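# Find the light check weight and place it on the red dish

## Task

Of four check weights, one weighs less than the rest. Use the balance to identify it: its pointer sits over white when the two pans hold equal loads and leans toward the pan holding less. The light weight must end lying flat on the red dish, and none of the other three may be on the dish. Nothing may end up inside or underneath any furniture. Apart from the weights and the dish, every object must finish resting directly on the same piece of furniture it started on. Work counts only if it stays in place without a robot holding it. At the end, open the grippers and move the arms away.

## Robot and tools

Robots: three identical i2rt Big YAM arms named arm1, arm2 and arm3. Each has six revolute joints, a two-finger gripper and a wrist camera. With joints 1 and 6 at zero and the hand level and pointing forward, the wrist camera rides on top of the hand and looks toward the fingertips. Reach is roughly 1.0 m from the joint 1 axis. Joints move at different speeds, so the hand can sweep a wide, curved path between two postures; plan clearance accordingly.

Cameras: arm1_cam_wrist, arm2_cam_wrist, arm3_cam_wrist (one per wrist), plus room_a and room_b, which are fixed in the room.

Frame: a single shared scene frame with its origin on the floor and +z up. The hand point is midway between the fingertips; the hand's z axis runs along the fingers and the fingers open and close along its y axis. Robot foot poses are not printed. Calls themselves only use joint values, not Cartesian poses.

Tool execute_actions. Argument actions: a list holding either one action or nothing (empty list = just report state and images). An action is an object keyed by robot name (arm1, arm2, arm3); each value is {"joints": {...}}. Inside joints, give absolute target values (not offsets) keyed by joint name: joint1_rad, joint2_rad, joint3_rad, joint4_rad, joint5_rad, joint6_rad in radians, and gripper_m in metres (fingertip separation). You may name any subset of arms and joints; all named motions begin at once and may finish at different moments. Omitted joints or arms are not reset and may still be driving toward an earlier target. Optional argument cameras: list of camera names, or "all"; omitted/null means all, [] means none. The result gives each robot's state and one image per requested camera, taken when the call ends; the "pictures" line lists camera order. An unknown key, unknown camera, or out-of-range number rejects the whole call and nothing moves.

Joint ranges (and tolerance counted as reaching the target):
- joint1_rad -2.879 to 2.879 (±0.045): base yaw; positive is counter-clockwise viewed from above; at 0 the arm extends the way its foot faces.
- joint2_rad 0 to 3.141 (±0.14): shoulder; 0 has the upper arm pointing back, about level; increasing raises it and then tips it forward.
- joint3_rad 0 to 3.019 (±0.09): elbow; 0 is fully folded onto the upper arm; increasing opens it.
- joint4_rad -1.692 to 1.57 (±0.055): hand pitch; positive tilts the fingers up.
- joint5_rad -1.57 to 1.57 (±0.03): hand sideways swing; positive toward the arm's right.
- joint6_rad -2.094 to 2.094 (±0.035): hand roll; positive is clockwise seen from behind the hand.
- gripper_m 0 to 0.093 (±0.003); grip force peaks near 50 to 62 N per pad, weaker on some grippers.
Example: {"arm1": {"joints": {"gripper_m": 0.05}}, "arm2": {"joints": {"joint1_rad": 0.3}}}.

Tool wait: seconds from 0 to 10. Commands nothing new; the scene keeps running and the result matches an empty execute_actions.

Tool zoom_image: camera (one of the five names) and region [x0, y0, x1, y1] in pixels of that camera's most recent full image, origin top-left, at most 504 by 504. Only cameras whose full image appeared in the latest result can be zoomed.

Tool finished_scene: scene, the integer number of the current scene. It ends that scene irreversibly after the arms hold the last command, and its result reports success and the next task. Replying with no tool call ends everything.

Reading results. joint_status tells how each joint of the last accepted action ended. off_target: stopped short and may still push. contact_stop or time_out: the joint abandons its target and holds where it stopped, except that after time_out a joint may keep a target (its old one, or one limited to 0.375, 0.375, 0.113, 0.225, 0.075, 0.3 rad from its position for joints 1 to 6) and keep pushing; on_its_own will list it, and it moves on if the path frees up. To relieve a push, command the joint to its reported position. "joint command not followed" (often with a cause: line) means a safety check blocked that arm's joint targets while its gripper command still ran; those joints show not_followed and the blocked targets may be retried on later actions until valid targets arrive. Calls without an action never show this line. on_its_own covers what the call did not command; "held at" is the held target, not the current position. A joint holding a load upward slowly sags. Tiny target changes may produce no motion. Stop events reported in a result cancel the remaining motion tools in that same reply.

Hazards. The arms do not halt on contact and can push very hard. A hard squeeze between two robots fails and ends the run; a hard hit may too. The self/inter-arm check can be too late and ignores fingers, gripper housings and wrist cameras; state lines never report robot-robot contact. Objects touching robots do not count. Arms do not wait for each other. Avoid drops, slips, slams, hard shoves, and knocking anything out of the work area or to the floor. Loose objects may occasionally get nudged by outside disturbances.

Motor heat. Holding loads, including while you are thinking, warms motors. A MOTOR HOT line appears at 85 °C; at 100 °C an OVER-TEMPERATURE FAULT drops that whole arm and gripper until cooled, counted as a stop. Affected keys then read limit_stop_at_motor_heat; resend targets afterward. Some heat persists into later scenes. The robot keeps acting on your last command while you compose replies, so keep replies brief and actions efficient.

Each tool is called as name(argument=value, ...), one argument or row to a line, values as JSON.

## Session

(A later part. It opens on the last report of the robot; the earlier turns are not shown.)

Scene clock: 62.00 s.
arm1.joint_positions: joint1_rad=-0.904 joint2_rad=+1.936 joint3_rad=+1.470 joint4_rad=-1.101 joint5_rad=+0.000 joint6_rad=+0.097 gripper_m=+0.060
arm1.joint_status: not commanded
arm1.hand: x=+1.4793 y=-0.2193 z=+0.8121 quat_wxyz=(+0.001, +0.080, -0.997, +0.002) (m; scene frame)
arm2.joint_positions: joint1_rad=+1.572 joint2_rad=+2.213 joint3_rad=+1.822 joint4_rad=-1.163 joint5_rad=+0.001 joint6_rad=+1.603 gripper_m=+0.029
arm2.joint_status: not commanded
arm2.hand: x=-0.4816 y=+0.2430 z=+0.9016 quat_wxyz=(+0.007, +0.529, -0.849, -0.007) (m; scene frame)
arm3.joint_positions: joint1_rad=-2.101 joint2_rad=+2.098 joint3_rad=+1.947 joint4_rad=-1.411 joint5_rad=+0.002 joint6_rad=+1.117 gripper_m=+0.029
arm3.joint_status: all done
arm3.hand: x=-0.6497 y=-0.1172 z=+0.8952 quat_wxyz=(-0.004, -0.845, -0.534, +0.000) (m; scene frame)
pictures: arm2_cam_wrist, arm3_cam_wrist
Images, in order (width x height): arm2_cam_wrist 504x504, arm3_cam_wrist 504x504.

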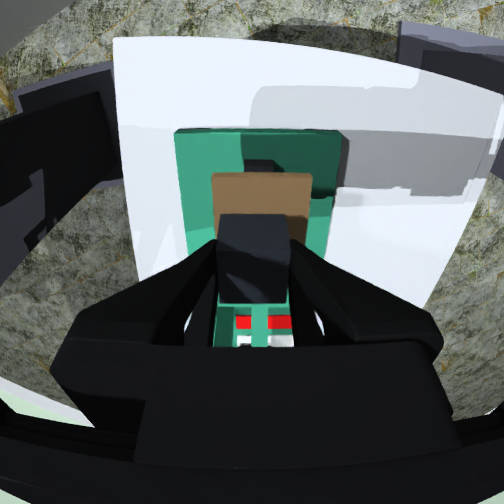

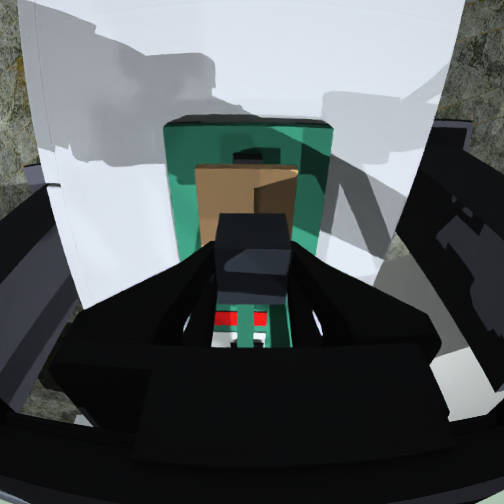

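execute_actions(
  actions=[
    {"arm2": {"joints": {"joint2_rad": 2.234}}, "arm3": {"joints": {"joint2_rad": 2.135, "joint4_rad": -1.38}}},
  ],
  cameras=["arm2_cam_wrist", "arm3_cam_wrist"],
)

Scene clock: 63.97 s.
arm1.joint_positions: joint1_rad=-0.904 joint2_rad=+1.936 joint3_rad=+1.470 joint4_rad=-1.101 joint5_rad=+0.000 joint6_rad=+0.097 gripper_m=+0.060
arm1.joint_status: not commanded
arm1.hand: x=+1.4793 y=-0.2193 z=+0.8121 quat_wxyz=(+0.001, +0.080, -0.997, +0.002) (m; scene frame)
arm2.joint_positions: joint1_rad=+1.571 joint2_rad=+2.241 joint3_rad=+1.822 joint4_rad=-1.160 joint5_rad=+0.002 joint6_rad=+1.604 gripper_m=+0.029
arm2.joint_status: all done
arm2.hand: x=-0.4786 y=+0.2420 z=+0.8836 quat_wxyz=(+0.000, +0.529, -0.849, +0.003) (m; scene frame)
arm3.joint_positions: joint1_rad=-2.101 joint2_rad=+2.121 joint3_rad=+1.947 joint4_rad=-1.393 joint5_rad=+0.001 joint6_rad=+1.117 gripper_m=+0.029
arm3.joint_status: all done
arm3.hand: x=-0.6472 y=-0.1202 z=+0.8811 quat_wxyz=(-0.002, -0.845, -0.534, +0.000) (m; scene frame)
pictures: arm2_cam_wrist, arm3_cam_wrist
Images, in order (width x height): arm2_cam_wrist 504x504, arm3_cam_wrist 504x504.

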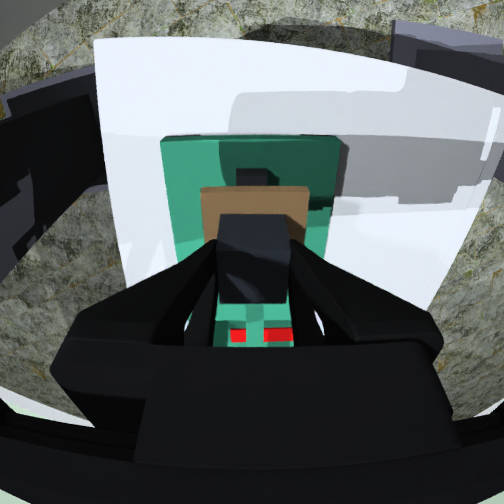

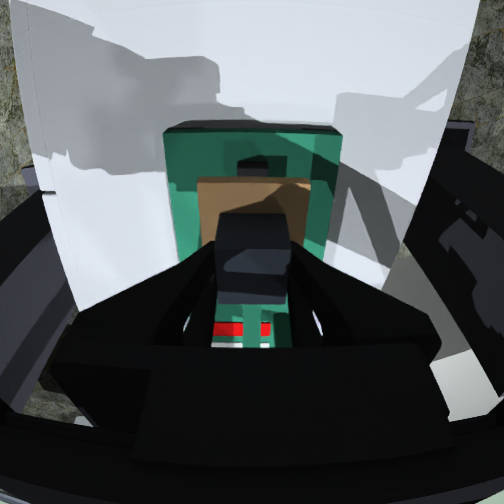

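execute_actions(
  actions=[
    {"arm2": {"joints": {"gripper_m": 0.075}}, "arm3": {"joints": {"gripper_m": 0.075}}},
  ],
  cameras=["arm2_cam_wrist", "arm3_cam_wrist", "room_a", "room_b"],
)

Scene clock: 64.97 s.
arm1.joint_positions: joint1_rad=-0.904 joint2_rad=+1.936 joint3_rad=+1.470 joint4_rad=-1.101 joint5_rad=+0.000 joint6_rad=+0.097 gripper_m=+0.060
arm1.joint_status: not commanded
arm1.hand: x=+1.4793 y=-0.2193 z=+0.8121 quat_wxyz=(+0.001, +0.080, -0.997, +0.002) (m; scene frame)
arm2.joint_positions: joint1_rad=+1.571 joint2_rad=+2.241 joint3_rad=+1.822 joint4_rad=-1.160 joint5_rad=+0.001 joint6_rad=+1.604 gripper_m=+0.075
arm2.joint_status: all done
arm2.hand: x=-0.4787 y=+0.2419 z=+0.8836 quat_wxyz=(+0.000, +0.528, -0.849, +0.003) (m; scene frame)
arm3.joint_positions: joint1_rad=-2.101 joint2_rad=+2.121 joint3_rad=+1.947 joint4_rad=-1.393 joint5_rad=+0.001 joint6_rad=+1.118 gripper_m=+0.075
arm3.joint_status: all done
arm3.hand: x=-0.6472 y=-0.1202 z=+0.8811 quat_wxyz=(-0.002, -0.845, -0.534, +0.000) (m; scene frame)
pictures: arm2_cam_wrist, arm3_cam_wrist, room_a, room_b
Images, in order (width x height): arm2_cam_wrist 504x504, arm3_cam_wrist 504x504, room_a 672x504, room_b 672x504.

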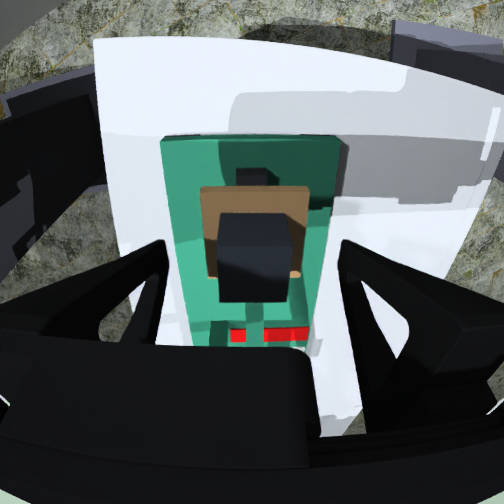

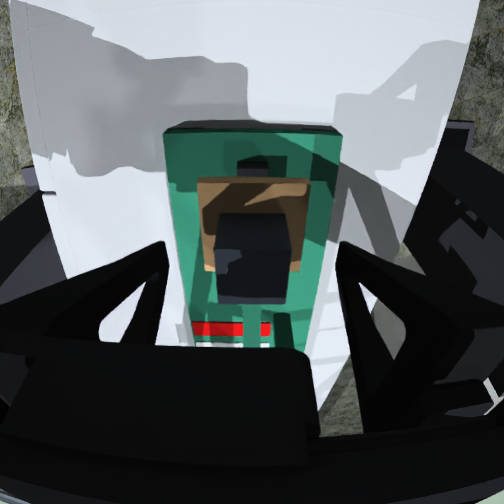

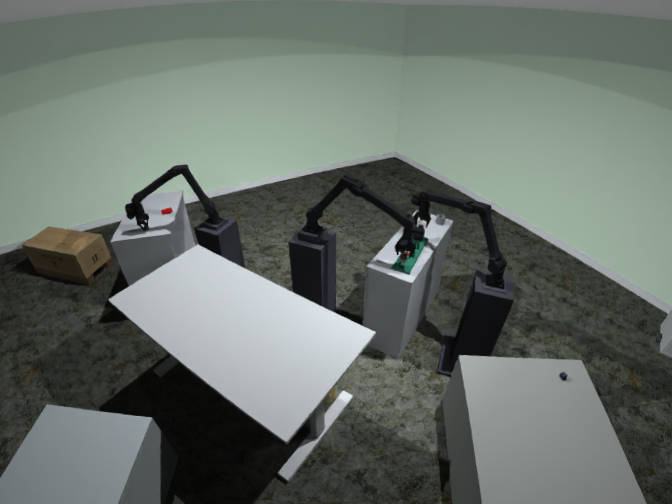

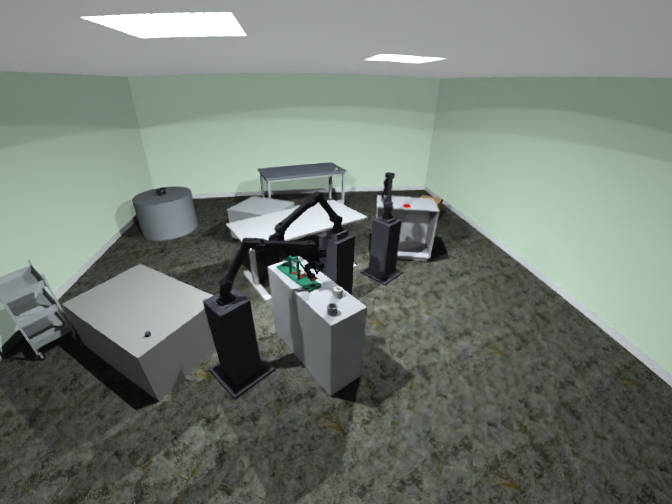

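wait(
  seconds=3,
)

Scene clock: 68.23 s.
arm1.joint_positions: joint1_rad=-0.904 joint2_rad=+1.936 joint3_rad=+1.470 joint4_rad=-1.101 joint5_rad=+0.000 joint6_rad=+0.097 gripper_m=+0.060
arm1.joint_status: not commanded
arm1.hand: x=+1.4793 y=-0.2193 z=+0.8121 quat_wxyz=(+0.001, +0.080, -0.997, +0.002) (m; scene frame)
arm2.joint_positions: joint1_rad=+1.571 joint2_rad=+2.241 joint3_rad=+1.822 joint4_rad=-1.160 joint5_rad=+0.001 joint6_rad=+1.604 gripper_m=+0.075
arm2.joint_status: all done
arm2.hand: x=-0.4787 y=+0.2419 z=+0.8836 quat_wxyz=(+0.000, +0.528, -0.849, +0.003) (m; scene frame)
arm3.joint_positions: joint1_rad=-2.101 joint2_rad=+2.121 joint3_rad=+1.947 joint4_rad=-1.393 joint5_rad=+0.001 joint6_rad=+1.118 gripper_m=+0.075
arm3.joint_status: all done
arm3.hand: x=-0.6472 y=-0.1202 z=+0.8811 quat_wxyz=(-0.002, -0.845, -0.534, +0.000) (m; scene frame)
wait: 3.00 s; at rest from the start
pictures: arm1_cam_wrist, arm2_cam_wrist, arm3_cam_wrist, room_a, room_b
Images, in order (width x height): arm1_cam_wrist 504x504, arm2_cam_wrist 504x504, arm3_cam_wrist 504x504, room_a 672x504, room_b 672x504.

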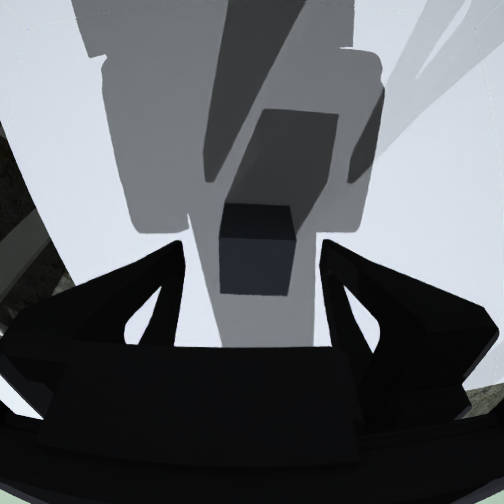

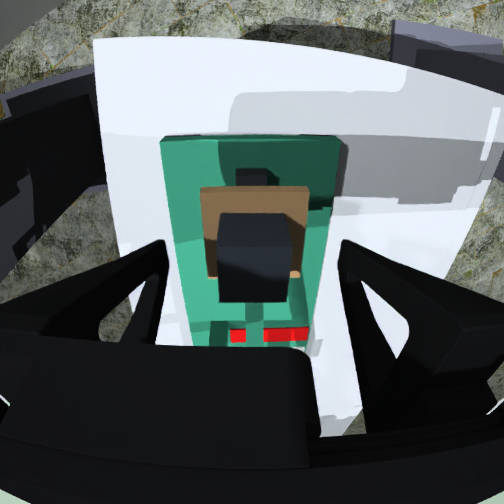

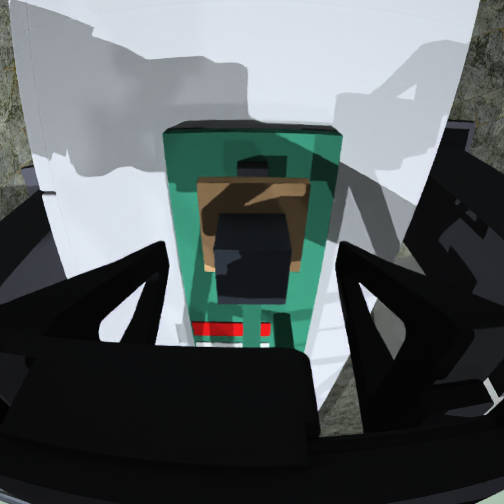

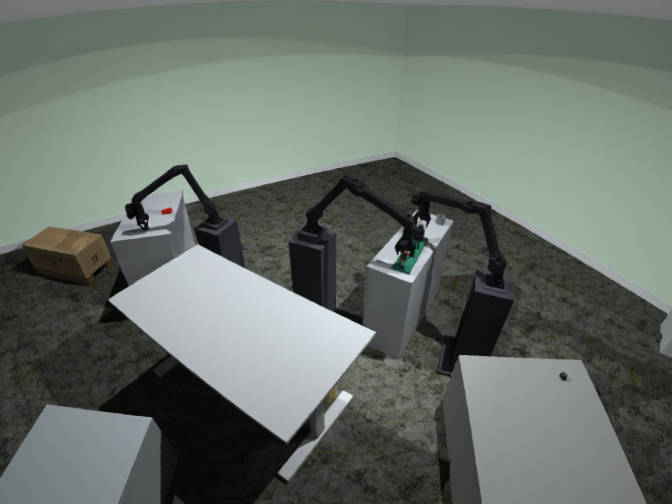

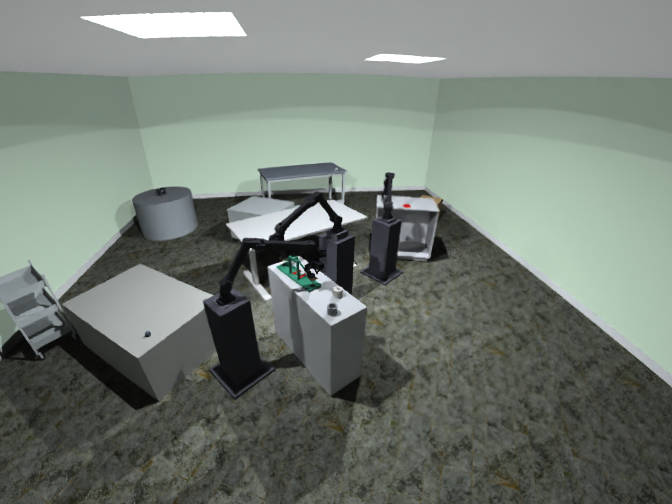

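execute_actions(
  actions=[
    {"arm1": {"joints": {"gripper_m": 0.02}}, "arm2": {"joints": {"gripper_m": 0.02}}, "arm3": {"joints": {"joint2_rad": 1.45}}},
  ],
  cameras=["arm2_cam_wrist", "arm3_cam_wrist"],
)

Scene clock: 75.47 s.
arm1.joint_positions: joint1_rad=-0.904 joint2_rad=+1.936 joint3_rad=+1.470 joint4_rad=-1.101 joint5_rad=+0.000 joint6_rad=+0.097 gripper_m=+0.029
arm1.joint_status: gripper_m off_target (ended at +0.029, target +0.020)
arm1.hand: x=+1.4795 y=-0.2192 z=+0.8121 quat_wxyz=(+0.000, +0.080, -0.997, +0.002) (m; scene frame)
arm2.joint_positions: joint1_rad=+1.571 joint2_rad=+2.241 joint3_rad=+1.822 joint4_rad=-1.160 joint5_rad=+0.001 joint6_rad=+1.604 gripper_m=+0.029
arm2.joint_status: gripper_m off_target (ended at +0.029, target +0.020)
arm2.hand: x=-0.4787 y=+0.2419 z=+0.8836 quat_wxyz=(+0.000, +0.528, -0.849, +0.003) (m; scene frame)
arm3.joint_positions: joint1_rad=-2.101 joint2_rad=+1.461 joint3_rad=+1.953 joint4_rad=-1.388 joint5_rad=+0.001 joint6_rad=+1.118 gripper_m=+0.075
arm3.joint_status: all done
arm3.hand: x=-0.7204 y=-0.0294 z=+1.2780 quat_wxyz=(-0.329, -0.798, -0.504, -0.037) (m; scene frame)
pictures: arm2_cam_wrist, arm3_cam_wrist
Images, in order (width x height): arm2_cam_wrist 504x504, arm3_cam_wrist 504x504.

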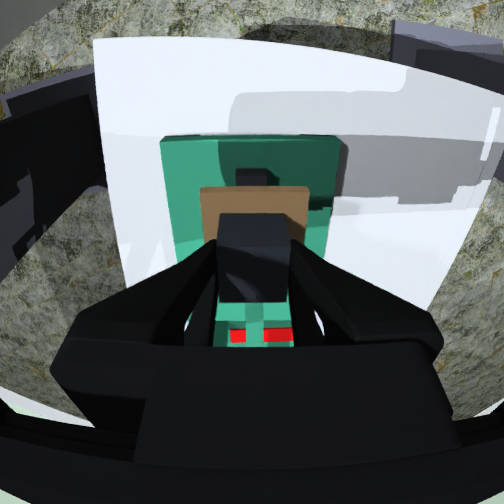

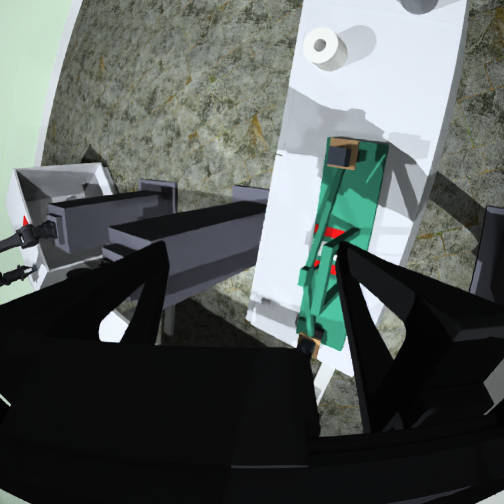

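execute_actions(
  actions=[
    {"arm1": {"joints": {"joint1_rad": -1.481, "joint2_rad": 1.78}}, "arm2": {"joints": {"joint1_rad": 0.45, "joint2_rad": 2.08}}, "arm3": {"joints": {"joint1_rad": 0.914, "joint2_rad": 1.79, "joint3_rad": 1.75, "joint4_rad": -1.185, "joint6_rad": 0.24, "gripper_m": 0.06}}},
  ],
)

Scene clock: 81.60 s.
arm1.joint_positions: joint1_rad=-1.484 joint2_rad=+1.771 joint3_rad=+1.463 joint4_rad=-1.095 joint5_rad=+0.002 joint6_rad=+0.099 gripper_m=+0.029
arm1.joint_status: all done
arm1.hand: x=+1.4746 y=-0.5423 z=+0.9013 quat_wxyz=(-0.081, -0.208, -0.975, +0.014) (m; scene frame)
arm2.joint_positions: joint1_rad=+0.447 joint2_rad=+2.100 joint3_rad=+1.816 joint4_rad=-1.148 joint5_rad=+0.001 joint6_rad=+1.604 gripper_m=+0.029
arm2.joint_status: all done
arm2.hand: x=+0.1059 y=+0.6434 z=+0.9679 quat_wxyz=(+0.004, -0.006, -0.998, -0.067) (m; scene frame)
arm3.joint_positions: joint1_rad=+0.921 joint2_rad=+1.808 joint3_rad=+1.723 joint4_rad=-1.186 joint5_rad=-0.001 joint6_rad=+0.251 gripper_m=+0.060
arm3.joint_status: all done
arm3.hand: x=-1.3865 y=+0.9278 z=+0.9903 quat_wxyz=(-0.056, +0.797, -0.585, -0.138) (m; scene frame)
pictures: arm1_cam_wrist, arm2_cam_wrist, arm3_cam_wrist, room_a, room_b
Images, in order (width x height): arm1_cam_wrist 504x504, arm2_cam_wrist 504x504, arm3_cam_wrist 504x504, room_a 672x504, room_b 672x504.

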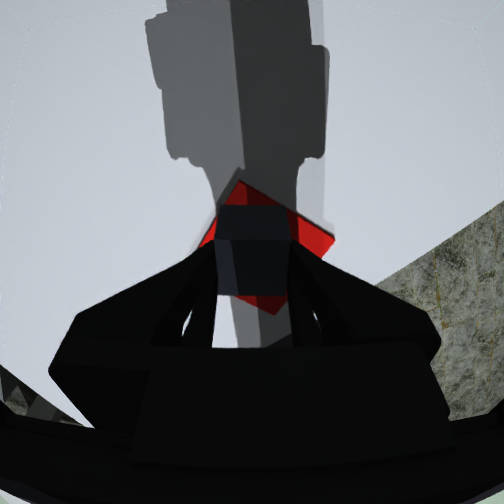

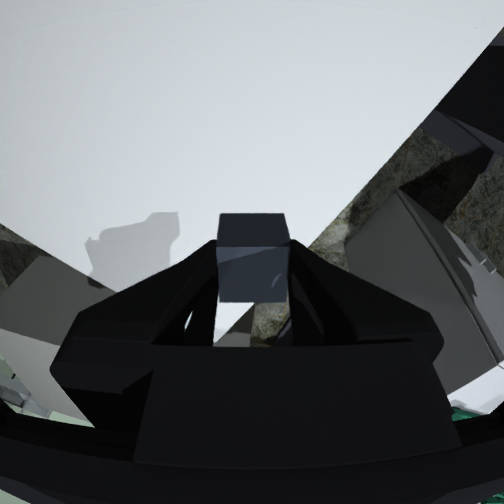

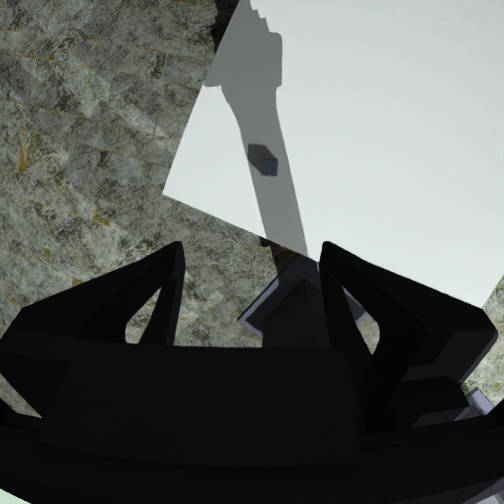

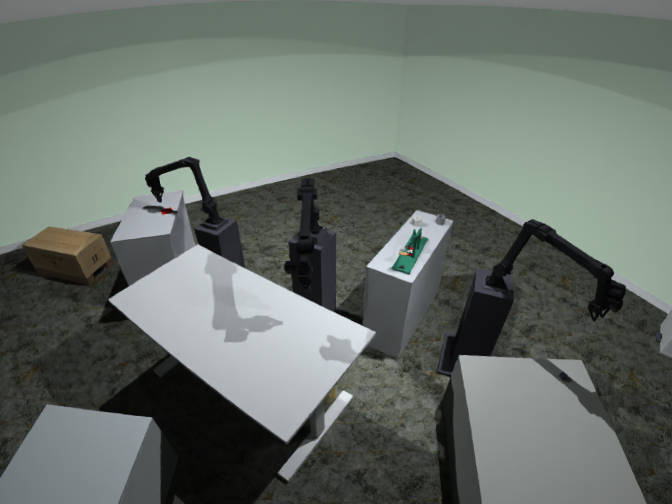

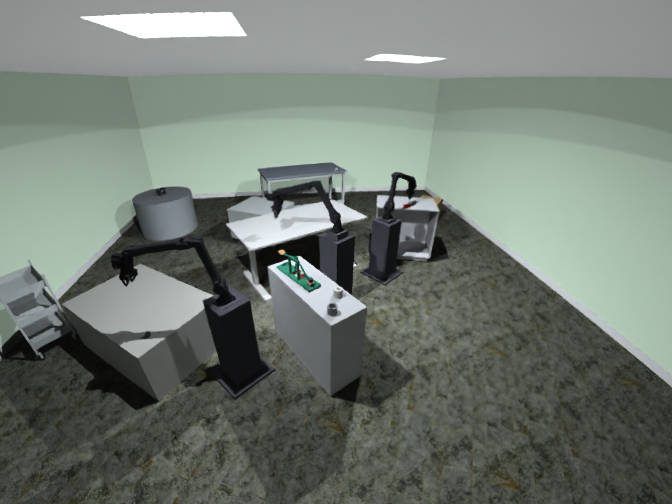

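zoom_image(
  camera="arm3_cam_wrist",
  region=[235, 135, 295, 195],
)

zoom_image(
  camera="room_b",
  region=[260, 240, 360, 320],
)

Region (235, 135, 295, 195) of arm3_cam_wrist's 504x504 image, scaled by 8.400, with more detail than that image has.

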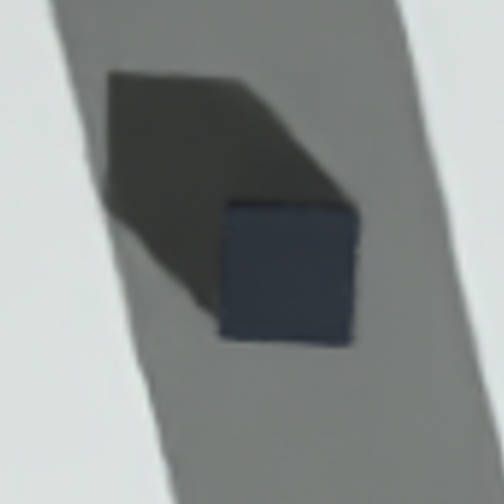

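Region (260, 240, 360, 320) of room_b's 672x504 image, scaled by 5.040, with more detail than that image has; it fills the top 403 rows of this view, and the rest is white.

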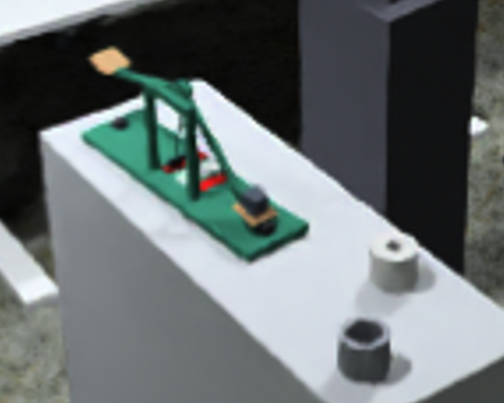

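execute_actions(
  actions=[
    {"arm1": {"joints": {"joint2_rad": 1.825, "joint3_rad": 1.362, "joint4_rad": -1.067}}, "arm2": {"joints": {"joint2_rad": 2.39, "joint4_rad": -0.945}}, "arm3": {"joints": {"joint2_rad": 2.51, "joint3_rad": 1.80, "joint4_rad": -0.787, "joint6_rad": 0.282}}},
  ],
  cameras=["arm1_cam_wrist", "arm2_cam_wrist", "arm3_cam_wrist"],
)

Scene clock: 90.53 s.
arm1.joint_positions: joint1_rad=-1.484 joint2_rad=+1.835 joint3_rad=+1.345 joint4_rad=-1.079 joint5_rad=+0.002 joint6_rad=+0.099 gripper_m=+0.029
arm1.joint_status: all done
arm1.hand: x=+1.4315 y=-0.5285 z=+0.8239 quat_wxyz=(+0.001, -0.209, -0.978, +0.005) (m; scene frame)
arm2.joint_positions: joint1_rad=+0.447 joint2_rad=+2.422 joint3_rad=+1.813 joint4_rad=-0.955 joint5_rad=+0.001 joint6_rad=+1.606 gripper_m=+0.029
arm2.joint_status: all done
arm2.hand: x=+0.1049 y=+0.6364 z=+0.7599 quat_wxyz=(+0.002, -0.006, -1.000, -0.001) (m; scene frame)
arm3.joint_positions: joint1_rad=+0.921 joint2_rad=+2.512 joint3_rad=+1.772 joint4_rad=-0.800 joint5_rad=-0.001 joint6_rad=+0.269 gripper_m=+0.060
arm3.joint_status: all done
arm3.hand: x=-1.4007 y=+0.9518 z=+0.5708 quat_wxyz=(-0.006, +0.800, -0.599, -0.015) (m; scene frame)
pictures: arm1_cam_wrist, arm2_cam_wrist, arm3_cam_wrist
Images, in order (width x height): arm1_cam_wrist 504x504, arm2_cam_wrist 504x504, arm3_cam_wrist 504x504.

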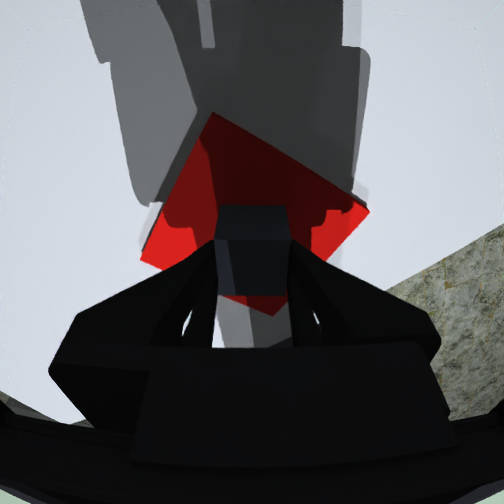

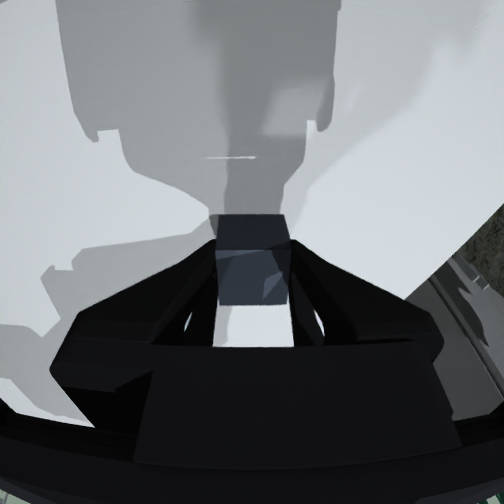

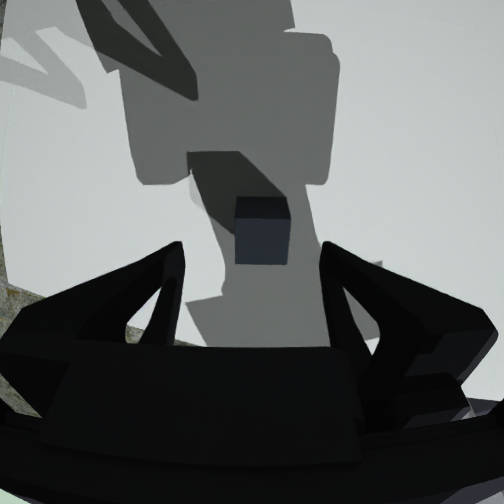

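zoom_image(
  camera="arm2_cam_wrist",
  region=[180, 170, 320, 310],
)

zoom_image(
  camera="arm3_cam_wrist",
  region=[200, 170, 320, 290],
)

zoom_image(
  camera="arm1_cam_wrist",
  region=[130, 100, 380, 330],
)

Region (180, 170, 320, 310) of arm2_cam_wrist's 504x504 image, scaled by 3.600, with more detail than that image has.

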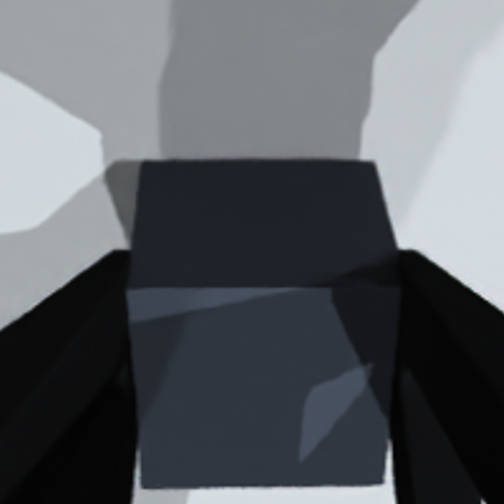

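Region (200, 170, 320, 290) of arm3_cam_wrist's 504x504 image, scaled by 4.200, with more detail than that image has.

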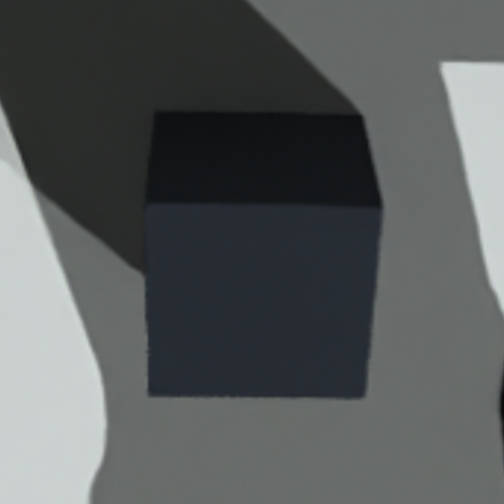

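Region (130, 100, 380, 330) of arm1_cam_wrist's 504x504 image, scaled by 2.016, with more detail than that image has; it fills the top 464 rows of this view, and the rest is white.

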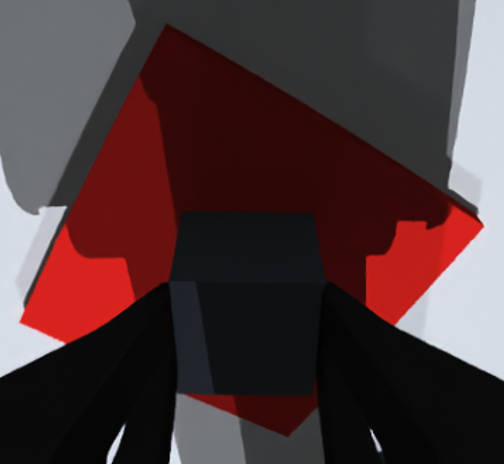

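execute_actions(
  actions=[
    {"arm1": {"joints": {"joint2_rad": 1.862}}, "arm2": {"joints": {"joint2_rad": 2.428}}, "arm3": {"joints": {"joint2_rad": 2.58, "joint4_rad": -0.739}}},
  ],
  cameras=["arm1_cam_wrist", "arm2_cam_wrist", "arm3_cam_wrist"],
)

Scene clock: 93.23 s.
arm1.joint_positions: joint1_rad=-1.484 joint2_rad=+1.847 joint3_rad=+1.345 joint4_rad=-1.079 joint5_rad=+0.002 joint6_rad=+0.099 gripper_m=+0.029
arm1.joint_status: all done
arm1.hand: x=+1.4306 y=-0.5281 z=+0.8178 quat_wxyz=(+0.007, -0.209, -0.978, +0.004) (m; scene frame)
arm2.joint_positions: joint1_rad=+0.447 joint2_rad=+2.433 joint3_rad=+1.813 joint4_rad=-0.955 joint5_rad=+0.001 joint6_rad=+1.606 gripper_m=+0.029
arm2.joint_status: all done
arm2.hand: x=+0.1049 y=+0.6333 z=+0.7526 quat_wxyz=(+0.002, -0.006, -1.000, +0.005) (m; scene frame)
arm3.joint_positions: joint1_rad=+0.921 joint2_rad=+2.568 joint3_rad=+1.774 joint4_rad=-0.753 joint5_rad=-0.001 joint6_rad=+0.269 gripper_m=+0.060
arm3.joint_status: all done
arm3.hand: x=-1.3966 y=+0.9453 z=+0.5360 quat_wxyz=(-0.005, +0.800, -0.599, -0.011) (m; scene frame)
pictures: arm1_cam_wrist, arm2_cam_wrist, arm3_cam_wrist
Images, in order (width x height): arm1_cam_wrist 504x504, arm2_cam_wrist 504x504, arm3_cam_wrist 504x504.

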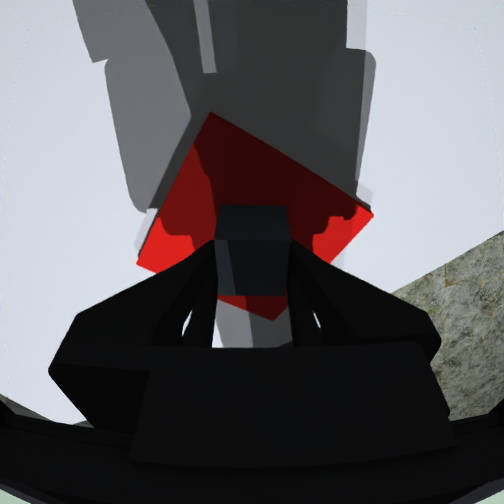

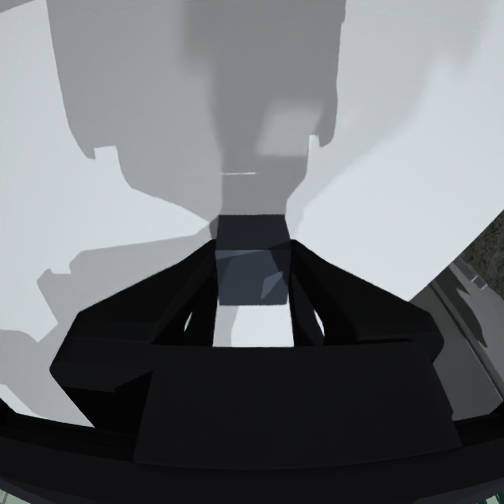

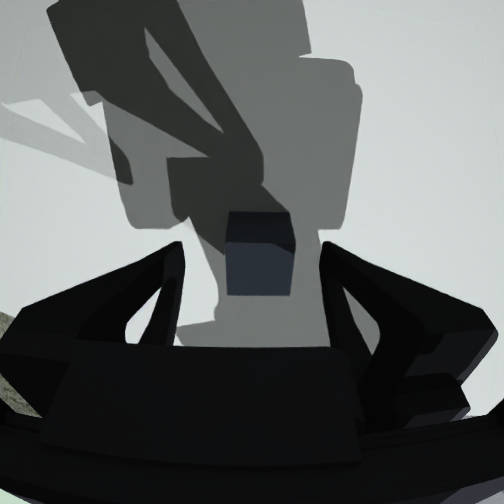

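execute_actions(
  actions=[
    {"arm1": {"joints": {"gripper_m": 0.06}}, "arm2": {"joints": {"gripper_m": 0.06}}, "arm3": {"joints": {"joint2_rad": 2.604}}},
  ],
  cameras=["arm1_cam_wrist", "arm2_cam_wrist", "arm3_cam_wrist"],
)

Scene clock: 94.37 s.
arm1.joint_positions: joint1_rad=-1.484 joint2_rad=+1.847 joint3_rad=+1.345 joint4_rad=-1.079 joint5_rad=+0.002 joint6_rad=+0.099 gripper_m=+0.060
arm1.joint_status: all done
arm1.hand: x=+1.4306 y=-0.5281 z=+0.8178 quat_wxyz=(+0.007, -0.209, -0.978, +0.004) (m; scene frame)
arm2.joint_positions: joint1_rad=+0.447 joint2_rad=+2.433 joint3_rad=+1.813 joint4_rad=-0.955 joint5_rad=+0.001 joint6_rad=+1.606 gripper_m=+0.060
arm2.joint_status: all done
arm2.hand: x=+0.1049 y=+0.6333 z=+0.7526 quat_wxyz=(+0.002, -0.006, -1.000, +0.005) (m; scene frame)
arm3.joint_positions: joint1_rad=+0.921 joint2_rad=+2.580 joint3_rad=+1.774 joint4_rad=-0.753 joint5_rad=-0.001 joint6_rad=+0.269 gripper_m=+0.060
arm3.joint_status: all done
arm3.hand: x=-1.3943 y=+0.9416 z=+0.5286 quat_wxyz=(-0.003, +0.800, -0.600, -0.006) (m; scene frame)
pictures: arm1_cam_wrist, arm2_cam_wrist, arm3_cam_wrist
Images, in order (width x height): arm1_cam_wrist 504x504, arm2_cam_wrist 504x504, arm3_cam_wrist 504x504.

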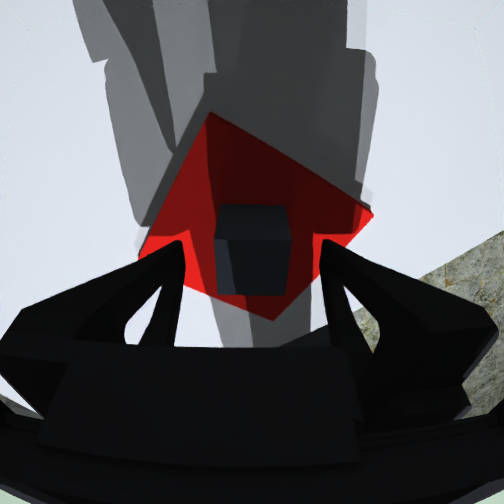

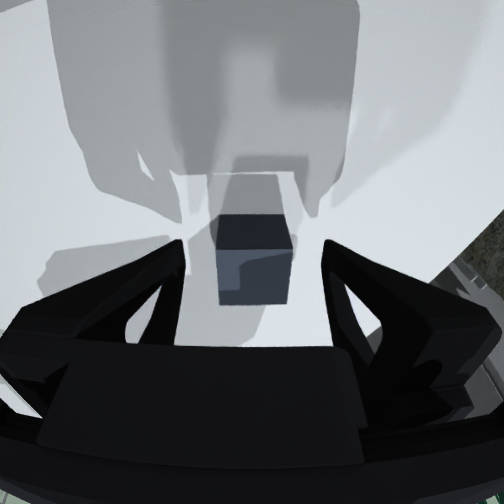

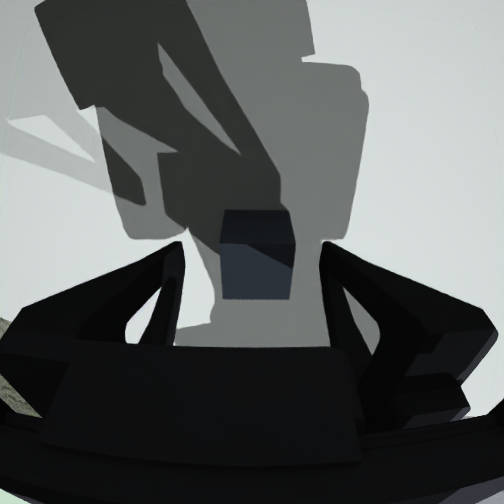

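execute_actions(
  actions=[
    {"arm3": {"joints": {"gripper_m": 0.02}}},
  ],
  cameras=["arm3_cam_wrist"],
)

Scene clock: 95.37 s.
arm1.joint_positions: joint1_rad=-1.484 joint2_rad=+1.847 joint3_rad=+1.345 joint4_rad=-1.079 joint5_rad=+0.002 joint6_rad=+0.099 gripper_m=+0.060
arm1.joint_status: not commanded
arm1.hand: x=+1.4306 y=-0.5281 z=+0.8178 quat_wxyz=(+0.007, -0.209, -0.978, +0.004) (m; scene frame)
arm2.joint_positions: joint1_rad=+0.447 joint2_rad=+2.433 joint3_rad=+1.813 joint4_rad=-0.955 joint5_rad=+0.001 joint6_rad=+1.606 gripper_m=+0.060
arm2.joint_status: not commanded
arm2.hand: x=+0.1049 y=+0.6333 z=+0.7526 quat_wxyz=(+0.002, -0.006, -1.000, +0.005) (m; scene frame)
arm3.joint_positions: joint1_rad=+0.921 joint2_rad=+2.580 joint3_rad=+1.774 joint4_rad=-0.752 joint5_rad=+0.000 joint6_rad=+0.270 gripper_m=+0.029
arm3.joint_status: gripper_m off_target (ended at +0.029, target +0.020)
arm3.hand: x=-1.3944 y=+0.9419 z=+0.5286 quat_wxyz=(-0.003, +0.800, -0.600, -0.006) (m; scene frame)
pictures: arm3_cam_wrist
Images, in order (width x height): arm3_cam_wrist 504x504.

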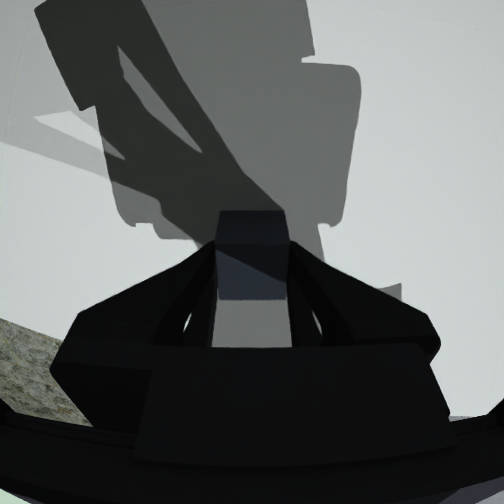

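execute_actions(
  actions=[
    {"arm2": {"joints": {"joint2_rad": 1.95}}, "arm3": {"joints": {"joint1_rad": -1.45, "joint2_rad": 1.82, "joint4_rad": -1.328, "joint6_rad": -1.38}}},
  ],
  cameras=["arm3_cam_wrist", "room_a", "room_b"],
)

Scene clock: 100.00 s.
arm1.joint_positions: joint1_rad=-1.484 joint2_rad=+1.847 joint3_rad=+1.345 joint4_rad=-1.079 joint5_rad=+0.002 joint6_rad=+0.099 gripper_m=+0.060
arm1.joint_status: not commanded
arm1.hand: x=+1.4306 y=-0.5281 z=+0.8178 quat_wxyz=(+0.007, -0.209, -0.978, +0.004) (m; scene frame)
arm2.joint_positions: joint1_rad=+0.447 joint2_rad=+1.968 joint3_rad=+1.811 joint4_rad=-0.955 joint5_rad=+0.001 joint6_rad=+1.606 gripper_m=+0.060
arm2.joint_status: all done
arm2.hand: x=+0.1052 y=+0.6886 z=+1.0684 quat_wxyz=(+0.008, -0.007, -0.974, -0.225) (m; scene frame)
arm3.joint_positions: joint1_rad=-1.453 joint2_rad=+1.847 joint3_rad=+1.791 joint4_rad=-1.317 joint5_rad=+0.003 joint6_rad=-1.367 gripper_m=+0.029
arm3.joint_status: all done
arm3.hand: x=-0.4546 y=+0.2384 z=+0.9893 quat_wxyz=(-0.068, +0.528, -0.844, +0.072) (m; scene frame)
pictures: arm3_cam_wrist, room_a, room_b
Images, in order (width x height): arm3_cam_wrist 504x504, room_a 672x504, room_b 672x504.

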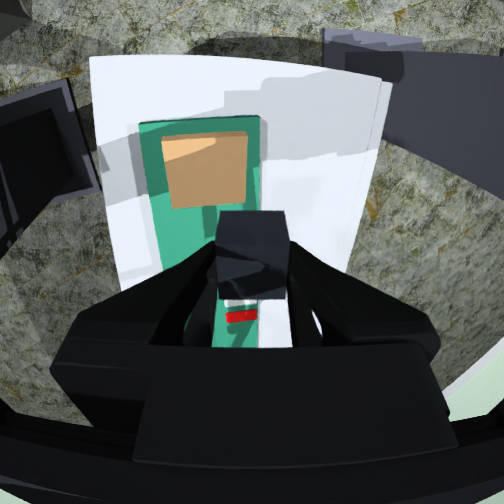

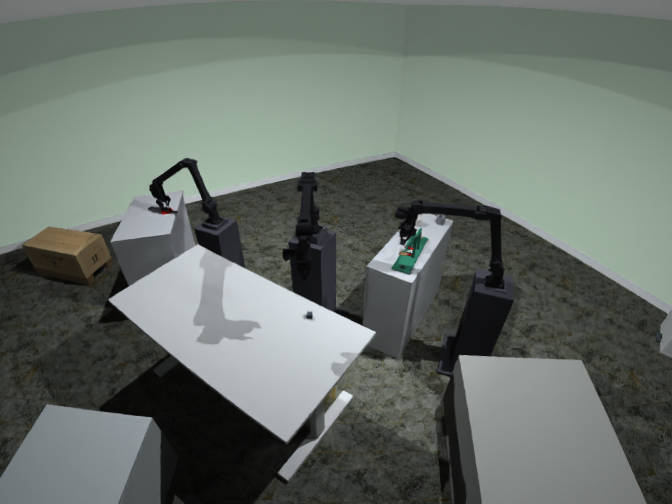

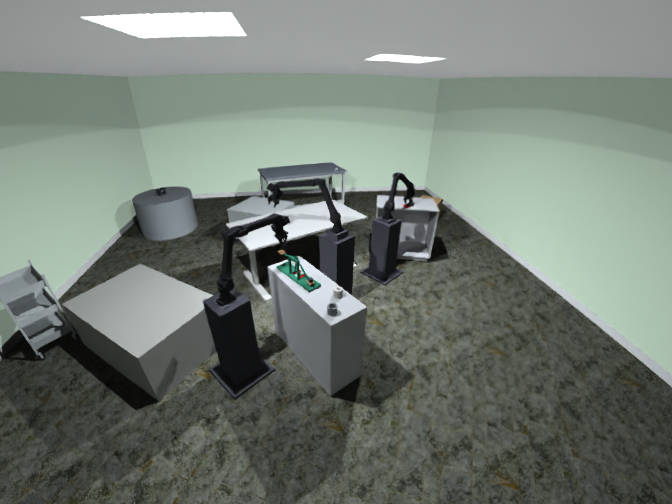

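zoom_image(
  camera="arm3_cam_wrist",
  region=[130, 100, 280, 250],
)

Region (130, 100, 280, 250) of arm3_cam_wrist's 504x504 image, scaled by 3.360, with more detail than that image has.

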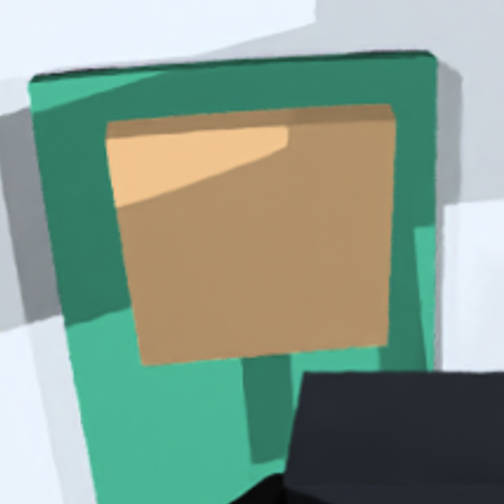

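execute_actions(
  actions=[
    {"arm3": {"joints": {"joint1_rad": -1.463, "joint2_rad": 1.885, "joint3_rad": 1.75}}},
  ],
  cameras=["arm3_cam_wrist"],
)

Scene clock: 103.53 s.
arm1.joint_positions: joint1_rad=-1.484 joint2_rad=+1.847 joint3_rad=+1.345 joint4_rad=-1.079 joint5_rad=+0.002 joint6_rad=+0.099 gripper_m=+0.060
arm1.joint_status: not commanded
arm1.hand: x=+1.4306 y=-0.5281 z=+0.8178 quat_wxyz=(+0.007, -0.209, -0.978, +0.004) (m; scene frame)
arm2.joint_positions: joint1_rad=+0.447 joint2_rad=+1.968 joint3_rad=+1.811 joint4_rad=-0.955 joint5_rad=+0.001 joint6_rad=+1.606 gripper_m=+0.060
arm2.joint_status: not commanded
arm2.hand: x=+0.1052 y=+0.6886 z=+1.0684 quat_wxyz=(+0.008, -0.007, -0.974, -0.225) (m; scene frame)
arm3.joint_positions: joint1_rad=-1.454 joint2_rad=+1.891 joint3_rad=+1.739 joint4_rad=-1.319 joint5_rad=+0.003 joint6_rad=-1.367 gripper_m=+0.029
arm3.joint_status: all done
arm3.hand: x=-0.4668 y=+0.2406 z=+0.9417 quat_wxyz=(-0.034, +0.529, -0.847, +0.037) (m; scene frame)
pictures: arm3_cam_wrist
Images, in order (width x height): arm3_cam_wrist 504x504.

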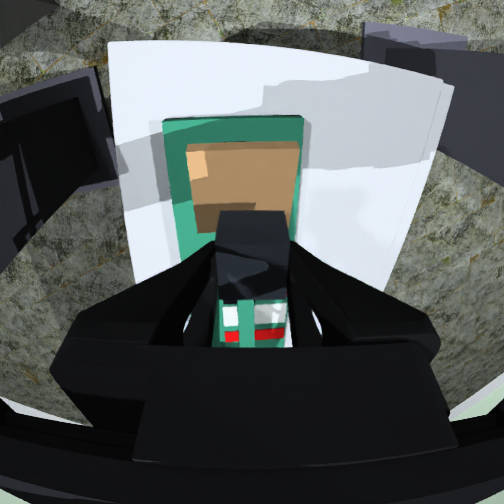

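execute_actions(
  actions=[
    {"arm3": {"joints": {"joint2_rad": 1.978}}},
  ],
  cameras=["arm3_cam_wrist", "room_b"],
)

Scene clock: 105.10 s.
arm1.joint_positions: joint1_rad=-1.484 joint2_rad=+1.847 joint3_rad=+1.345 joint4_rad=-1.079 joint5_rad=+0.002 joint6_rad=+0.099 gripper_m=+0.060
arm1.joint_status: not commanded
arm1.hand: x=+1.4306 y=-0.5281 z=+0.8178 quat_wxyz=(+0.007, -0.209, -0.978, +0.004) (m; scene frame)
arm2.joint_positions: joint1_rad=+0.447 joint2_rad=+1.968 joint3_rad=+1.811 joint4_rad=-0.955 joint5_rad=+0.001 joint6_rad=+1.606 gripper_m=+0.060
arm2.joint_status: not commanded
arm2.hand: x=+0.1052 y=+0.6886 z=+1.0684 quat_wxyz=(+0.008, -0.007, -0.974, -0.225) (m; scene frame)
arm3.joint_positions: joint1_rad=-1.462 joint2_rad=+1.978 joint3_rad=+1.739 joint4_rad=-1.320 joint5_rad=+0.003 joint6_rad=-1.368 gripper_m=+0.029
arm3.joint_status: all done
arm3.hand: x=-0.4674 y=+0.2359 z=+0.8904 quat_wxyz=(-0.004, +0.527, -0.850, +0.005) (m; scene frame)
pictures: arm3_cam_wrist, room_b
Images, in order (width x height): arm3_cam_wrist 504x504, room_b 672x504.

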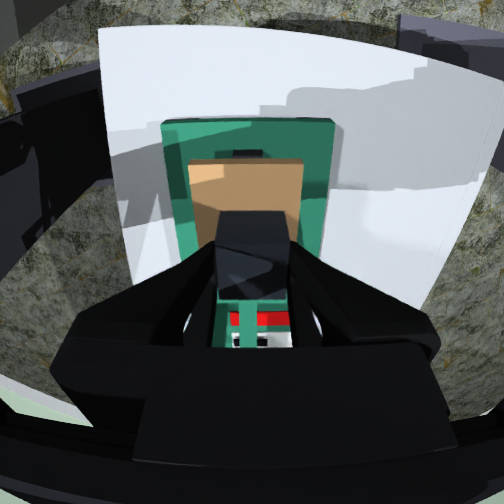

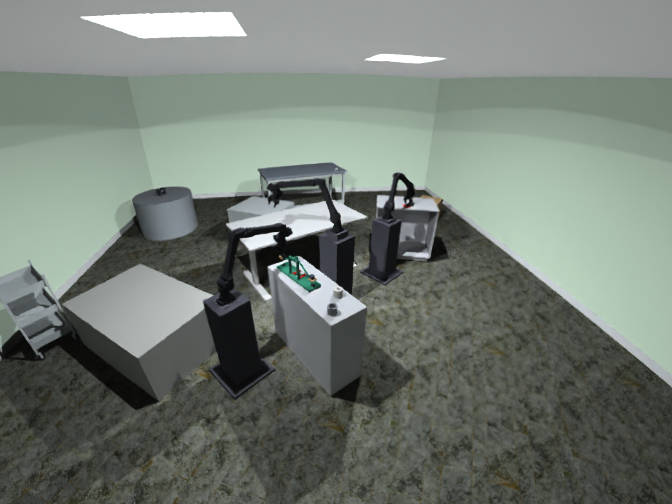

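execute_actions(
  actions=[
    {"arm3": {"joints": {"joint1_rad": -1.438, "joint2_rad": 2.0}}},
  ],
  cameras=["arm3_cam_wrist"],
)

Scene clock: 106.43 s.
arm1.joint_positions: joint1_rad=-1.484 joint2_rad=+1.847 joint3_rad=+1.345 joint4_rad=-1.079 joint5_rad=+0.002 joint6_rad=+0.099 gripper_m=+0.060
arm1.joint_status: not commanded
arm1.hand: x=+1.4306 y=-0.5281 z=+0.8178 quat_wxyz=(+0.007, -0.209, -0.978, +0.004) (m; scene frame)
arm2.joint_positions: joint1_rad=+0.447 joint2_rad=+1.968 joint3_rad=+1.811 joint4_rad=-0.955 joint5_rad=+0.001 joint6_rad=+1.606 gripper_m=+0.060
arm2.joint_status: not commanded
arm2.hand: x=+0.1052 y=+0.6886 z=+1.0684 quat_wxyz=(+0.008, -0.007, -0.974, -0.225) (m; scene frame)
arm3.joint_positions: joint1_rad=-1.460 joint2_rad=+1.978 joint3_rad=+1.739 joint4_rad=-1.320 joint5_rad=+0.005 joint6_rad=-1.368 gripper_m=+0.029
arm3.joint_status: all done
arm3.hand: x=-0.4672 y=+0.2364 z=+0.8904 quat_wxyz=(-0.003, +0.528, -0.849, +0.006) (m; scene frame)
pictures: arm3_cam_wrist
Images, in order (width x height): arm3_cam_wrist 504x504.

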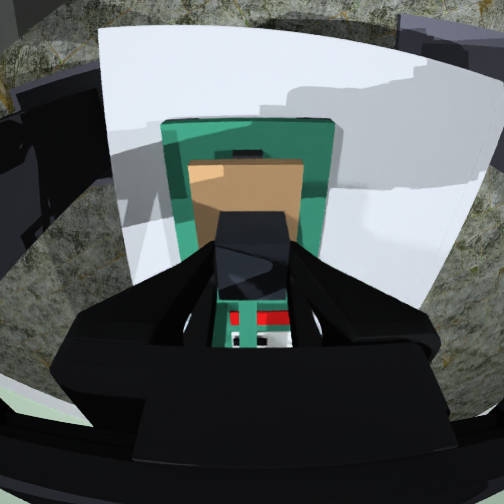

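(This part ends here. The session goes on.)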